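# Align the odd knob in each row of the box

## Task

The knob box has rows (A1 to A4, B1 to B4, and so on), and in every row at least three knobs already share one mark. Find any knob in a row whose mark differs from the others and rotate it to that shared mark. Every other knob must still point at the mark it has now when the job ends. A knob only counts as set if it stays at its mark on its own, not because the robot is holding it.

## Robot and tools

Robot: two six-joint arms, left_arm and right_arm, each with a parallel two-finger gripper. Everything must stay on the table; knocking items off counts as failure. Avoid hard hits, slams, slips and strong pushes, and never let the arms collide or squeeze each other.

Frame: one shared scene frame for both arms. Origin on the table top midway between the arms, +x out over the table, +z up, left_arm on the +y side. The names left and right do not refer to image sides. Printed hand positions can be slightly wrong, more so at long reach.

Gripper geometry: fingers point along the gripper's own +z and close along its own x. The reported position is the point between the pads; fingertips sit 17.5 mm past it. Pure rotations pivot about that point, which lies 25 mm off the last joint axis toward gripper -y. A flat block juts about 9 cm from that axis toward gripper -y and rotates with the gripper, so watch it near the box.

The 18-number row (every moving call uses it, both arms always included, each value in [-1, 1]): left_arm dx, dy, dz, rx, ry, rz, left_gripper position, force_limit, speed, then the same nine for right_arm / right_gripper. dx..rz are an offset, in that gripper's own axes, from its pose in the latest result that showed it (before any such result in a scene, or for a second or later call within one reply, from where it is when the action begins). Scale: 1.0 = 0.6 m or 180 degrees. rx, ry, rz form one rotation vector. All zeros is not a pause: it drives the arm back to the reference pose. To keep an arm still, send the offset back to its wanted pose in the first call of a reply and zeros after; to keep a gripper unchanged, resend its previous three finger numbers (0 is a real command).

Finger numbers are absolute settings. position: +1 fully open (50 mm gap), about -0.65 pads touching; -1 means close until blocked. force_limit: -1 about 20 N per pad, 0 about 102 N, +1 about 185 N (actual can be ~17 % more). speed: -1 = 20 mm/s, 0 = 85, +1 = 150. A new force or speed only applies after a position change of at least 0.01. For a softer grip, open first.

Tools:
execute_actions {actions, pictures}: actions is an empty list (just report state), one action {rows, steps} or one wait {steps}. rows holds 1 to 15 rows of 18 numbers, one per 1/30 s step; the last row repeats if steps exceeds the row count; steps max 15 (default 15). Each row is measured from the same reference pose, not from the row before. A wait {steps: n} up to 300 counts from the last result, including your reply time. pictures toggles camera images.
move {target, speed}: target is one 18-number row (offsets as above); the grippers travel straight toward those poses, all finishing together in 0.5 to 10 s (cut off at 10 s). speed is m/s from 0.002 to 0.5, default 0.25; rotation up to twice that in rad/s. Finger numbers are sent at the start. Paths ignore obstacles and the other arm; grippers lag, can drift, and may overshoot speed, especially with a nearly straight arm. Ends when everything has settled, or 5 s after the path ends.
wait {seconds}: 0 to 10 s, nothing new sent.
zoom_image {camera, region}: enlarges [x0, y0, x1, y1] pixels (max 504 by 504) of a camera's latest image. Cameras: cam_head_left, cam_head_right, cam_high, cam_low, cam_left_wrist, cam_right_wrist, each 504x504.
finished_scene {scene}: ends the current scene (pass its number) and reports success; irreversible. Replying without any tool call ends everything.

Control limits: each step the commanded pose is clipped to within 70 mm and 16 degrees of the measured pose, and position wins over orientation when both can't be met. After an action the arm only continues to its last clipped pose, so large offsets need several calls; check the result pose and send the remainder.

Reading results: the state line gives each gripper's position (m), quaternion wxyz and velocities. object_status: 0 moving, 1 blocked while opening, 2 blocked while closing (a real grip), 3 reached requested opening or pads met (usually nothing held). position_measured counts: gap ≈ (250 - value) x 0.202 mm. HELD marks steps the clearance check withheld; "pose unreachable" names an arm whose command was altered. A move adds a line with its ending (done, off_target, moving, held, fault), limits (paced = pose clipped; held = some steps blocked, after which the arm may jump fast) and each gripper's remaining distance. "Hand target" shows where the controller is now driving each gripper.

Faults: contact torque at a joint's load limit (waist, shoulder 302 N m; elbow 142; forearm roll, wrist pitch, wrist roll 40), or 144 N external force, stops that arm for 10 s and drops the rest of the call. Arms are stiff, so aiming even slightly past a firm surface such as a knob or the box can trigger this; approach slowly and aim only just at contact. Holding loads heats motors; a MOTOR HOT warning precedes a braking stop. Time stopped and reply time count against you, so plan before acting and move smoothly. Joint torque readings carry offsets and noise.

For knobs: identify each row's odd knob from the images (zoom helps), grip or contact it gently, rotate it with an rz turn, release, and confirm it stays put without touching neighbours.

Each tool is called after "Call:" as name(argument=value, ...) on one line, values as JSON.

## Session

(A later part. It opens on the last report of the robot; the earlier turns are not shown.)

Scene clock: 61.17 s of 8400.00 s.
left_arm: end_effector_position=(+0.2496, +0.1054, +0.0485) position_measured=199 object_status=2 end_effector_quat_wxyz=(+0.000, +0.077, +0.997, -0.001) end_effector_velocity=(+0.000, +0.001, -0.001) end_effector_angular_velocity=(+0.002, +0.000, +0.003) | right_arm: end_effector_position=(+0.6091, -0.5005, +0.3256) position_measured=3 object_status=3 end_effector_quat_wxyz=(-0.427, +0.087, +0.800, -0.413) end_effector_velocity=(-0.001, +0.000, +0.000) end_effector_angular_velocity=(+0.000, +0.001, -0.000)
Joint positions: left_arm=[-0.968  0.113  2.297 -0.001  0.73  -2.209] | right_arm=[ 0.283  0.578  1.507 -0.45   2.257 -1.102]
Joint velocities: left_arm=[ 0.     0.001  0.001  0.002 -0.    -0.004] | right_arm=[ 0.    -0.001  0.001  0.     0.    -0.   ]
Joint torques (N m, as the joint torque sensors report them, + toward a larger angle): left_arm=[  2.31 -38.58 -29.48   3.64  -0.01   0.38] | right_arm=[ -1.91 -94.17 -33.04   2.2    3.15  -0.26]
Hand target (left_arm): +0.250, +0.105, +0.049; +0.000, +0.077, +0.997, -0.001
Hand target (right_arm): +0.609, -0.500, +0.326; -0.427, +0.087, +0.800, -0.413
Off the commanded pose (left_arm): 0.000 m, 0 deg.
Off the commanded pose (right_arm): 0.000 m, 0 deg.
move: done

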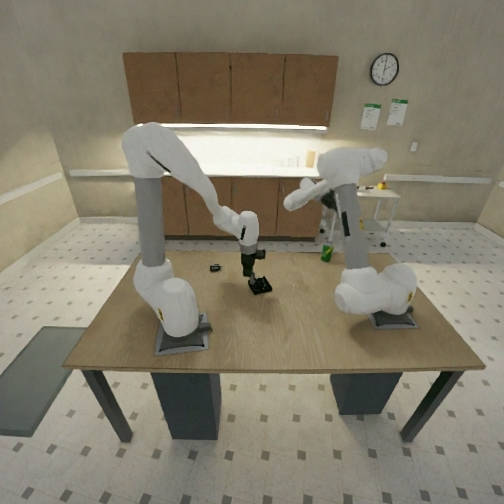

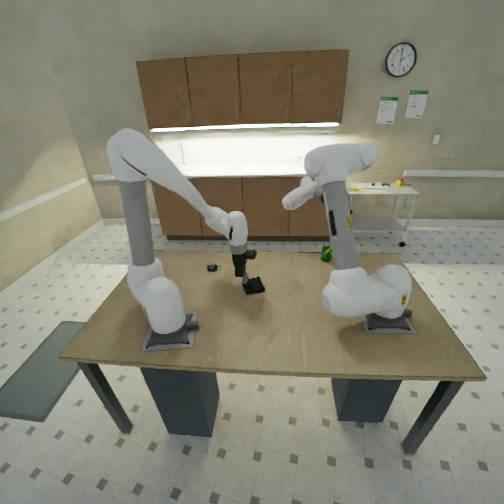

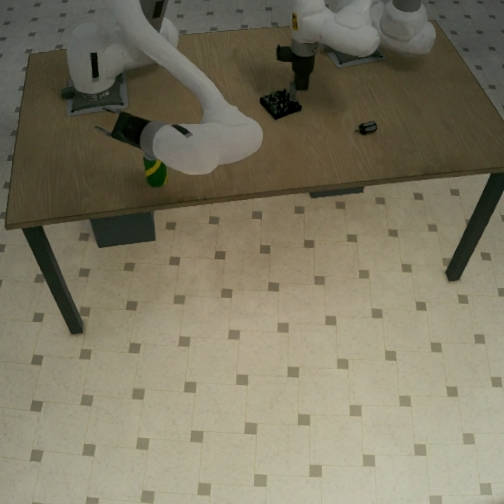

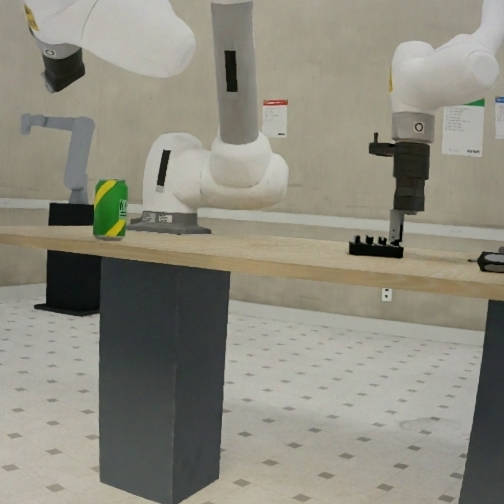

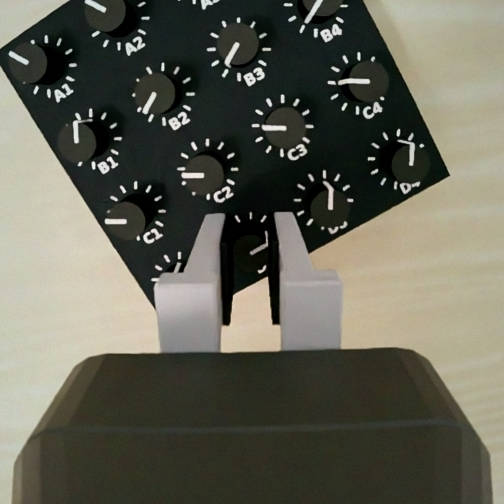

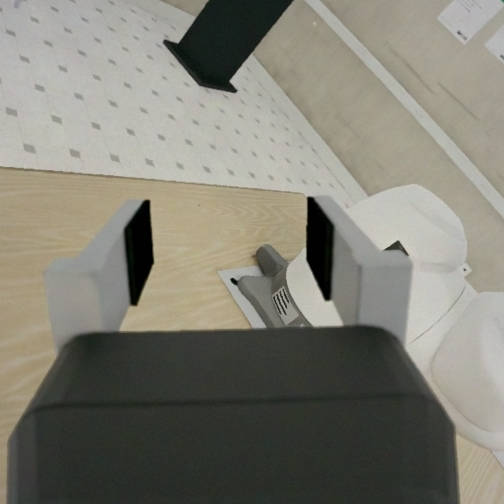

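Call:
move(target=[0,0,0,0,0,-0.3333,-1,-0.9,-1,0,0,0,0,0,0,1,0,0], speed=0.3)

Call:
move(target=[0,0,0,0,0,0,-0.2,-0.9,-1,0,0,0,0,0,0,1,0,0])

Call:
move(target=[0,0,-0.021,0,0,0,-0.2,-0.9,-1,0,0,0,0,0,0,1,0,0], speed=0.05)

Call:
move(target=[0,0,0,0,0,0.6667,-0.16,-0.9,-1,0,0,0,0,0,0,1,0,0], speed=0.5)

Call:
move(target=[-0.085,0.0425,0,0,0,0,-0.16,-0.9,-1,0,0,0,0,0,0,1,0,0], speed=0.1)

Call:
zoom_image(camera="cam_left_wrist", region=[126, 100, 378, 352])

Scene clock: 71.73 s of 8400.00 s.
left_arm: end_effector_position=(+0.2496, +0.1055, +0.0485) position_measured=199 object_status=2 end_effector_quat_wxyz=(-0.000, -0.432, +0.902, -0.001) end_effector_velocity=(-0.000, +0.001, -0.001) end_effector_angular_velocity=(+0.003, +0.001, +0.002) | right_arm: end_effector_position=(+0.6091, -0.5005, +0.3256) position_measured=3 object_status=3 end_effector_quat_wxyz=(-0.427, +0.087, +0.800, -0.413) end_effector_velocity=(+0.000, -0.002, -0.000) end_effector_angular_velocity=(+0.000, -0.001, -0.003)
Joint positions: left_arm=[-1.021  0.097  2.316 -0.001  0.727 -3.309] | right_arm=[ 0.283  0.578  1.507 -0.45   2.257 -1.102]
Joint velocities: left_arm=[-0.001  0.001  0.001  0.002  0.001 -0.004] | right_arm=[-0.003 -0.    -0.    -0.    -0.001  0.   ]
Joint torques (N m, as the joint torque sensors report them, + toward a larger angle): left_arm=[  2.28 -36.54 -27.29   3.61   0.68   0.33] | right_arm=[ -2.56 -94.21 -33.42   2.3    3.15  -0.39]
Hand target (left_arm): +0.250, +0.105, +0.049; -0.000, -0.432, +0.902, -0.001
Hand target (right_arm): +0.609, -0.500, +0.326; -0.427, +0.087, +0.800, -0.413
Off the commanded pose (left_arm): 0.000 m, 0 deg.
Off the commanded pose (right_arm): 0.000 m, 0 deg.
After step 90, 5.43 s passed at rest.
move: done

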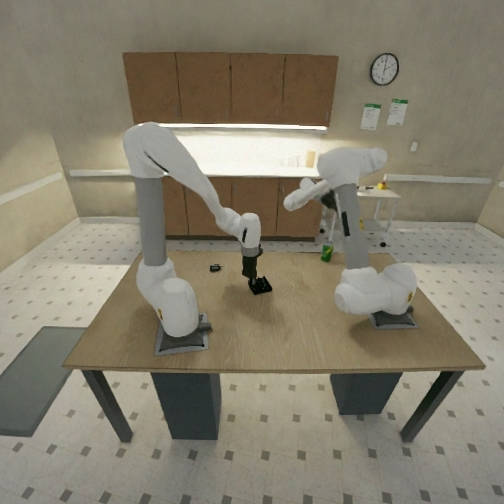

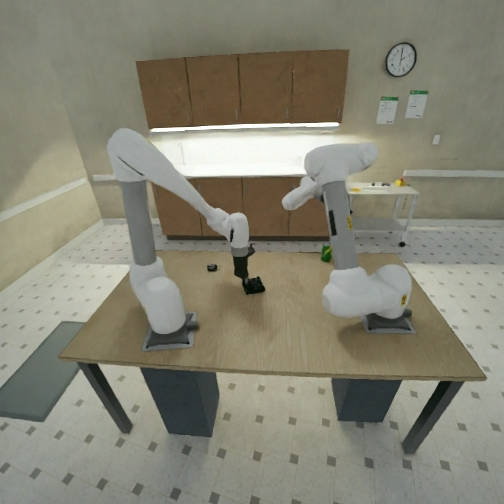

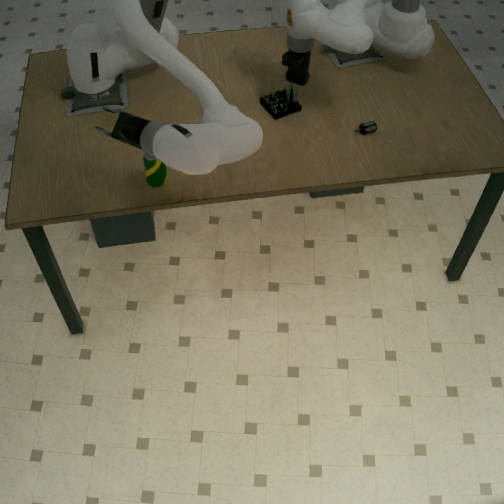

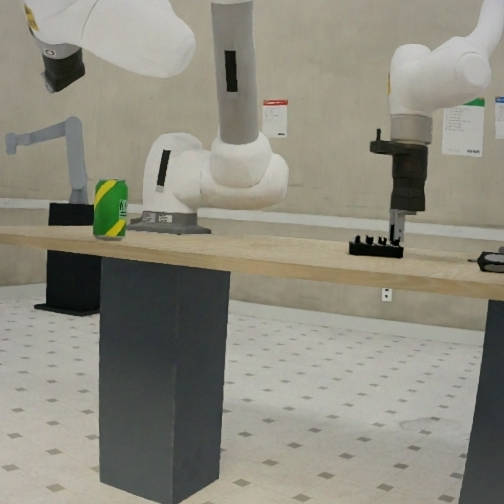

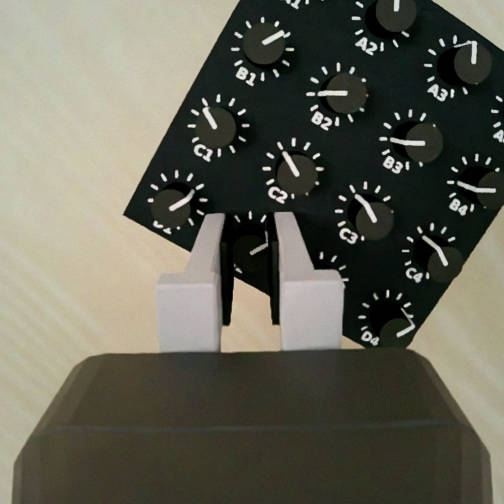

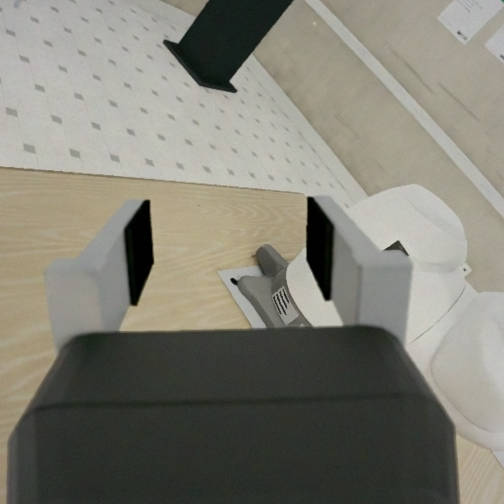

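Scene clock: 72.23 s of 8400.00 s.
left_arm: end_effector_position=(+0.2496, +0.1055, +0.0485) position_measured=182 object_status=3 end_effector_quat_wxyz=(-0.000, -0.432, +0.902, -0.001) end_effector_velocity=(-0.001, -0.000, -0.000) end_effector_angular_velocity=(+0.001, +0.001, -0.002) | right_arm: end_effector_position=(+0.6091, -0.5005, +0.3256) position_measured=3 object_status=3 end_effector_quat_wxyz=(-0.427, +0.087, +0.800, -0.413) end_effector_velocity=(-0.000, +0.000, +0.001) end_effector_angular_velocity=(+0.000, -0.000, -0.001)
Joint positions: left_arm=[-1.021  0.097  2.316 -0.001  0.728 -3.309] | right_arm=[ 0.283  0.578  1.507 -0.45   2.257 -1.102]
Joint velocities: left_arm=[-0.002  0.001  0.     0.     0.     0.   ] | right_arm=[-0.    -0.001 -0.001  0.     0.001 -0.   ]
Joint torques (N m, as the joint torque sensors report them, + toward a larger angle): left_arm=[  2.91 -38.99 -28.28   3.76   0.17   0.19] | right_arm=[ -0.75 -92.38 -33.06   2.24   2.96  -0.36]
Hand target (left_arm): +0.250, +0.105, +0.048; -0.000, -0.432, +0.902, -0.001
Hand target (right_arm): +0.609, -0.500, +0.326; -0.427, +0.087, +0.800, -0.413
Off the commanded pose (left_arm): 0.000 m, 0 deg.
Off the commanded pose (right_arm): 0.000 m, 0 deg.
move: done

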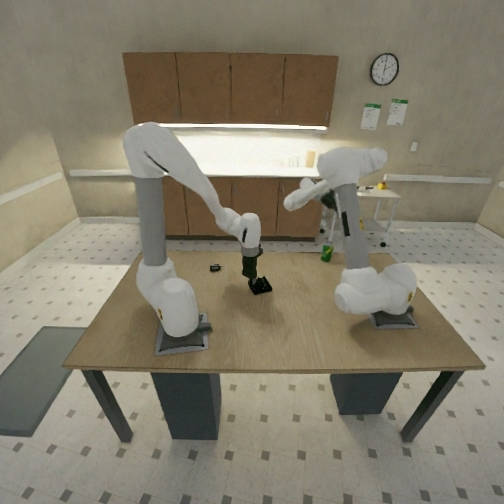

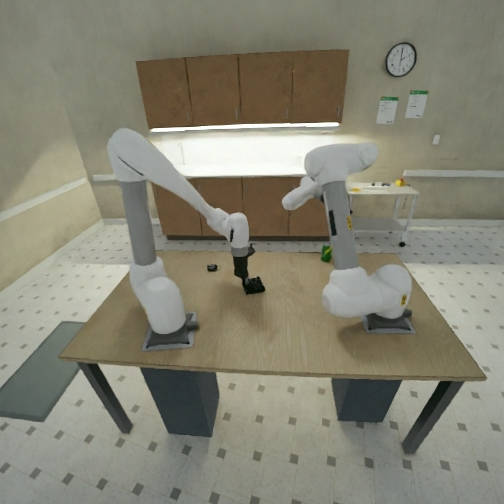

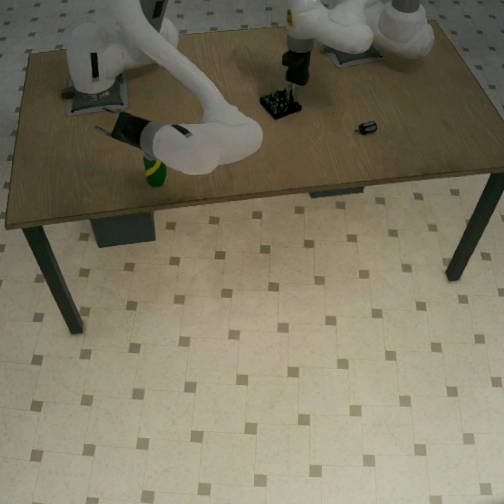

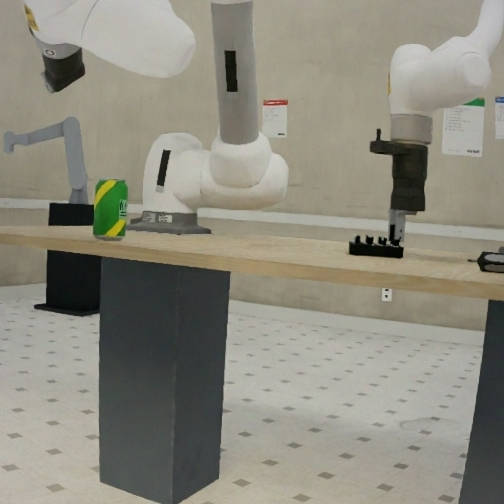

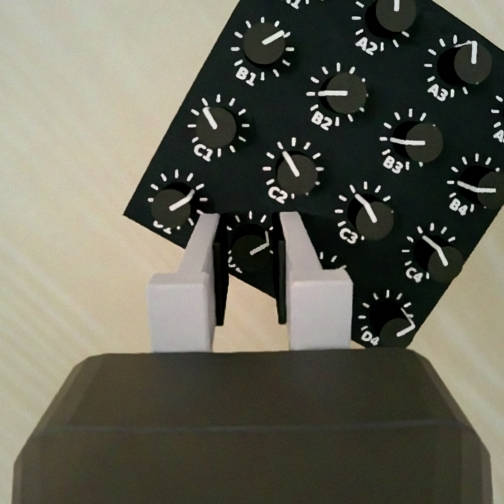

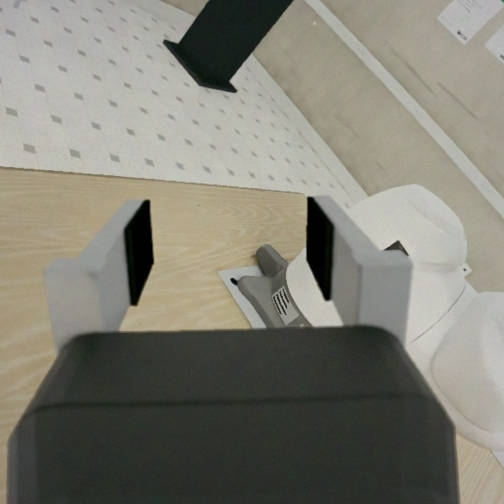

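Scene clock: 72.93 s of 8400.00 s.
left_arm: end_effector_position=(+0.2496, +0.1055, +0.0610) position_measured=182 object_status=3 end_effector_quat_wxyz=(-0.000, -0.432, +0.902, -0.001) end_effector_velocity=(+0.001, -0.000, +0.001) end_effector_angular_velocity=(-0.001, -0.000, +0.002) | right_arm: end_effector_position=(+0.6091, -0.5005, +0.3256) position_measured=3 object_status=3 end_effector_quat_wxyz=(-0.427, +0.087, +0.800, -0.413) end_effector_velocity=(+0.000, +0.001, -0.001) end_effector_angular_velocity=(+0.000, +0.001, +0.001)
Joint positions: left_arm=[-1.021  0.077  2.306 -0.001  0.758 -3.309] | right_arm=[ 0.283  0.578  1.507 -0.45   2.257 -1.102]
Joint velocities: left_arm=[ 0.002 -0.001 -0.002 -0.001  0.002  0.   ] | right_arm=[ 0.001  0.002 -0.     0.    -0.001 -0.   ]
Joint torques (N m, as the joint torque sensors report them, + toward a larger angle): left_arm=[  1.44 -35.62 -28.46   3.64   0.19   0.1 ] | right_arm=[ -2.1  -95.15 -33.03   1.99   2.99  -0.27]
Hand target (left_arm): +0.250, +0.106, +0.061; -0.000, -0.432, +0.902, -0.001
Hand target (right_arm): +0.609, -0.500, +0.326; -0.427, +0.087, +0.800, -0.413
Off the commanded pose (left_arm): 0.000 m, 0 deg.
Off the commanded pose (right_arm): 0.000 m, 0 deg.
move: done

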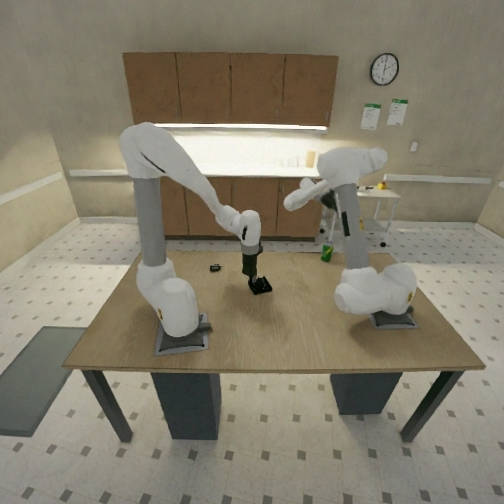

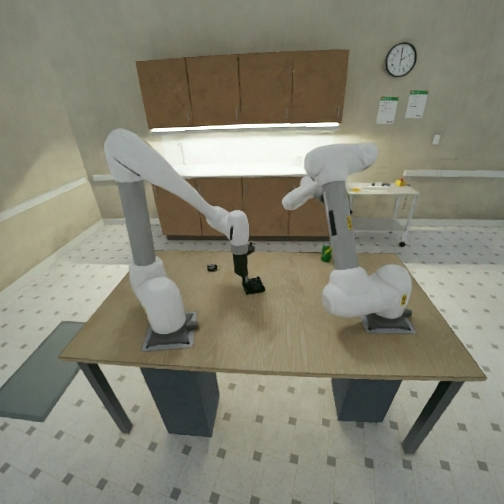

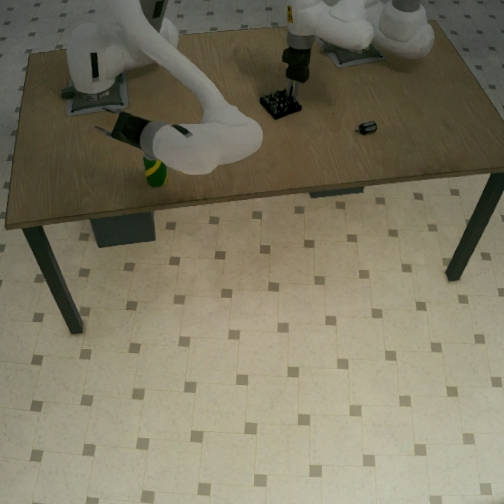

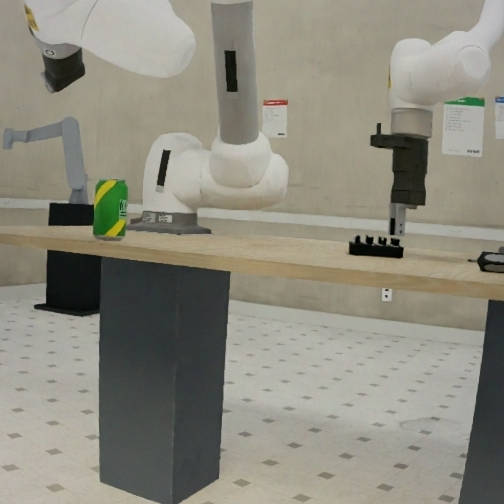

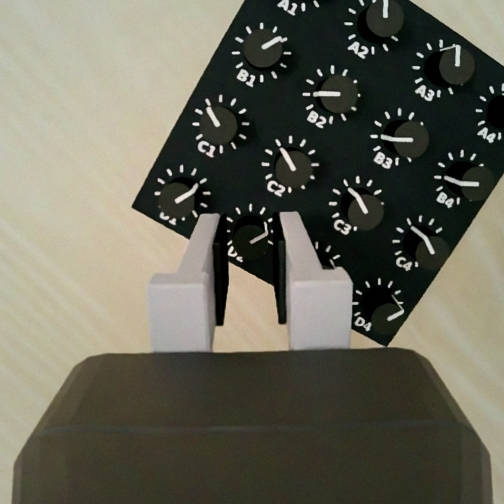

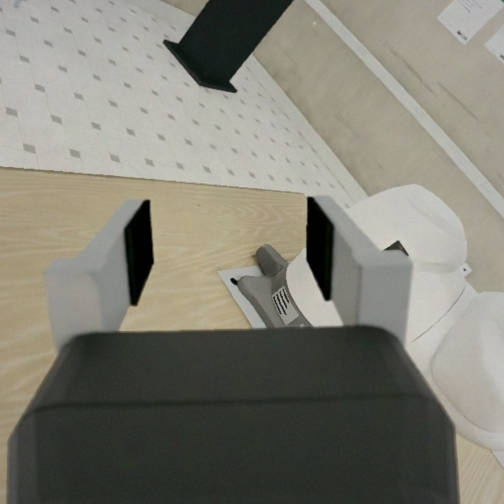

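Scene clock: 75.53 s of 8400.00 s.
left_arm: end_effector_position=(+0.2495, +0.1056, +0.0611) position_measured=176 object_status=3 end_effector_quat_wxyz=(+0.000, +0.565, +0.825, -0.000) end_effector_velocity=(+0.001, +0.001, -0.000) end_effector_angular_velocity=(-0.001, +0.001, +0.001) | right_arm: end_effector_position=(+0.6091, -0.5005, +0.3256) position_measured=3 object_status=3 end_effector_quat_wxyz=(-0.427, +0.087, +0.800, -0.413) end_effector_velocity=(-0.000, +0.001, -0.000) end_effector_angular_velocity=(-0.000, -0.000, +0.001)
Joint positions: left_arm=[-0.961  0.13   2.244 -0.001  0.767 -1.156] | right_arm=[ 0.283  0.578  1.507 -0.45   2.257 -1.102]
Joint velocities: left_arm=[ 0.003  0.    -0.    -0.002 -0.     0.003] | right_arm=[ 0.001  0.    -0.    -0.    -0.     0.   ]
Joint torques (N m, as the joint torque sensors report them, + toward a larger angle): left_arm=[  2.54 -43.59 -30.65   3.52   0.35   0.65] | right_arm=[ -3.59 -95.33 -33.41   2.1    3.25  -0.25]
Hand target (left_arm): +0.250, +0.106, +0.061; +0.000, +0.565, +0.825, -0.000
Hand target (right_arm): +0.609, -0.500, +0.326; -0.427, +0.087, +0.800, -0.413
Off the commanded pose (left_arm): 0.000 m, 0 deg.
Off the commanded pose (right_arm): 0.000 m, 0 deg.
move: done

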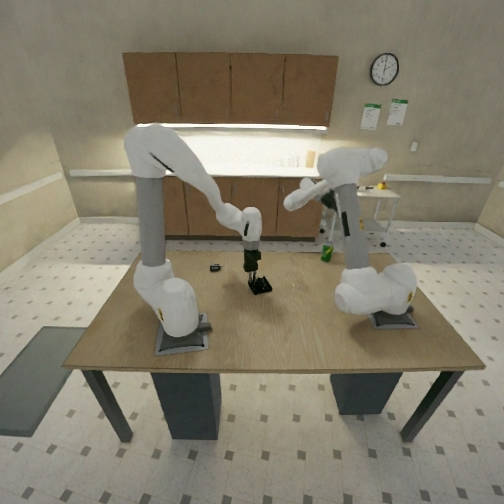

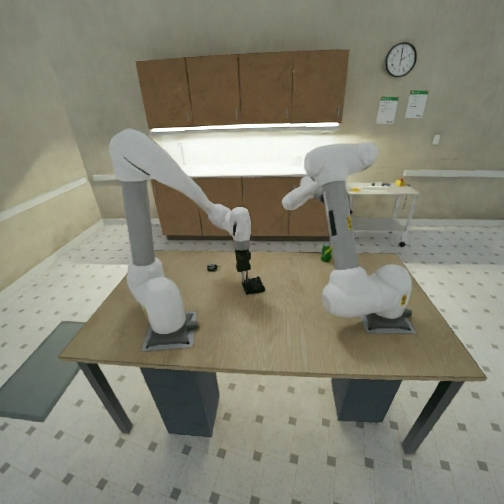

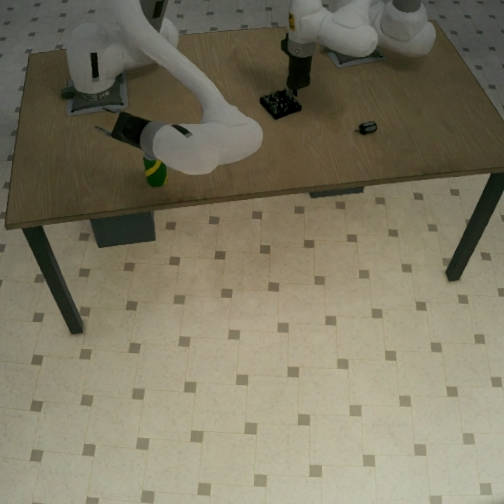

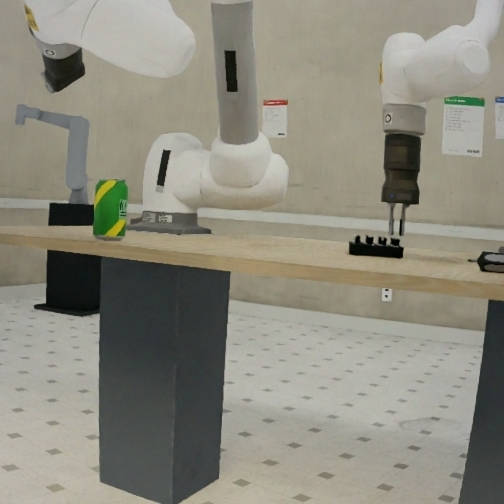

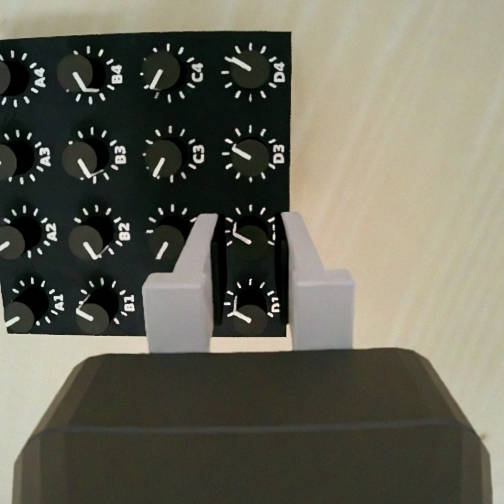

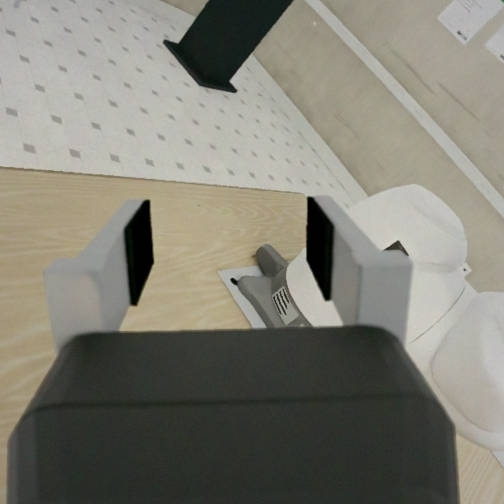

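Scene clock: 76.47 s of 8400.00 s.
left_arm: end_effector_position=(+0.2918, +0.0674, +0.0612) position_measured=176 object_status=3 end_effector_quat_wxyz=(+0.000, +0.565, +0.825, -0.000) end_effector_velocity=(-0.001, +0.000, -0.001) end_effector_angular_velocity=(+0.001, +0.002, -0.000) | right_arm: end_effector_position=(+0.6091, -0.5005, +0.3256) position_measured=3 object_status=3 end_effector_quat_wxyz=(-0.427, +0.087, +0.800, -0.413) end_effector_velocity=(+0.000, -0.000, -0.000) end_effector_angular_velocity=(+0.001, -0.001, +0.000)
Joint positions: left_arm=[-0.956  0.209  2.143 -0.001  0.788 -1.15 ] | right_arm=[ 0.283  0.578  1.507 -0.45   2.257 -1.102]
Joint velocities: left_arm=[-0.     0.001  0.    -0.001  0.001  0.   ] | right_arm=[ 0.    -0.    -0.     0.    -0.001 -0.   ]
Joint torques (N m, as the joint torque sensors report them, + toward a larger angle): left_arm=[  2.56 -51.53 -30.07   3.73   0.28   0.33] | right_arm=[ -3.25 -93.59 -32.68   2.29   3.16  -0.3 ]
Hand target (left_arm): +0.292, +0.067, +0.061; +0.000, +0.565, +0.825, -0.000
Hand target (right_arm): +0.609, -0.500, +0.326; -0.427, +0.087, +0.800, -0.413
Off the commanded pose (left_arm): 0.000 m, 0 deg.
Off the commanded pose (right_arm): 0.000 m, 0 deg.
move: done

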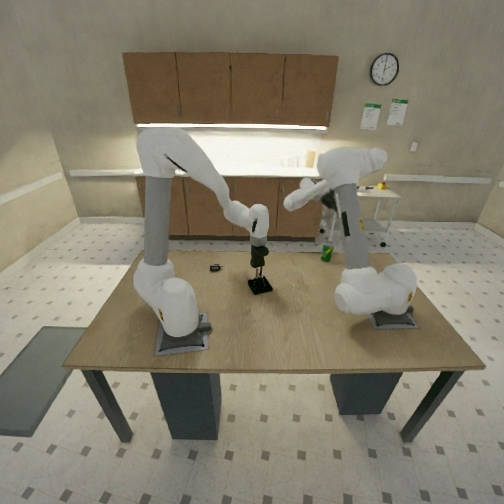

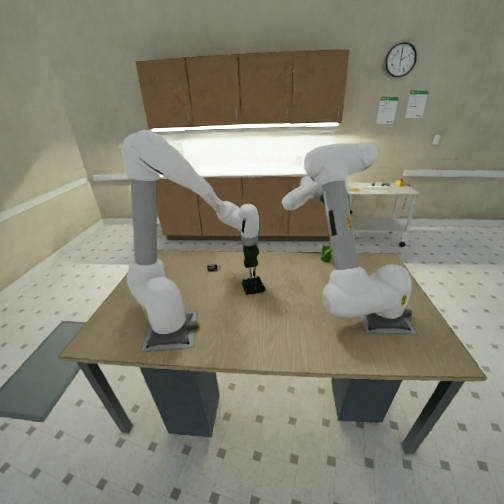

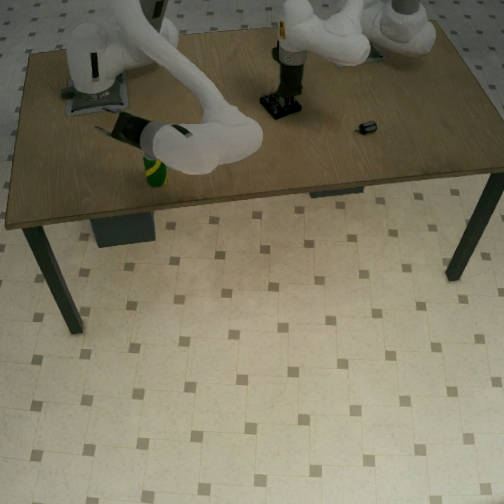

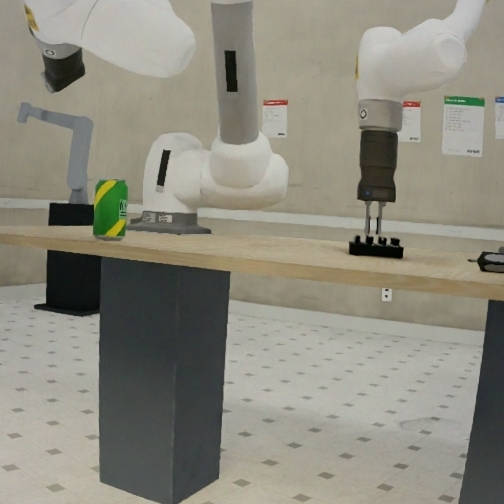

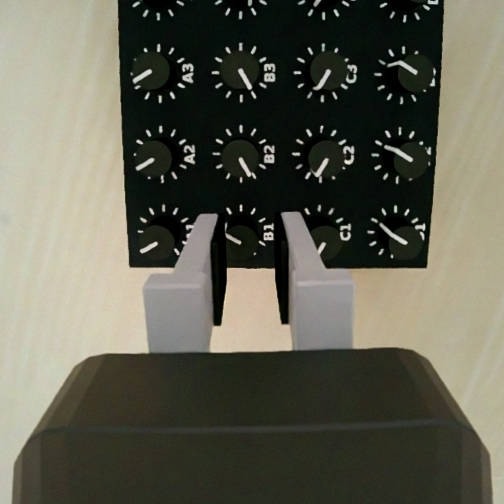

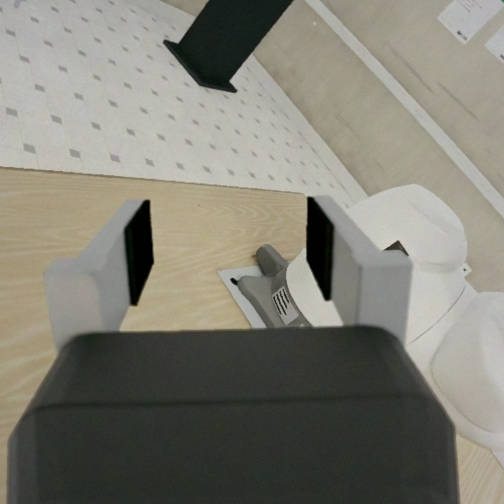

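Region (126, 100, 378, 352) of cam_left_wrist's 504x504 image, scaled by 2.000, with more detail than that image has.

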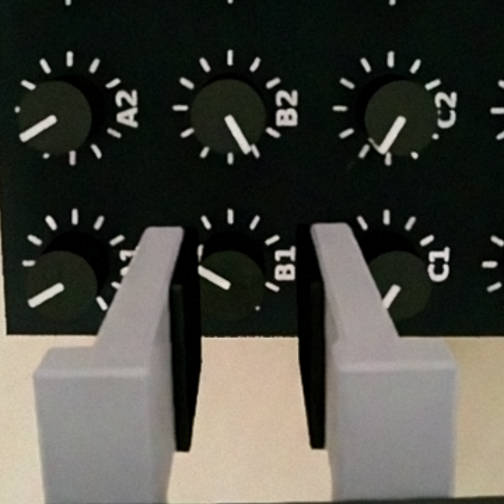

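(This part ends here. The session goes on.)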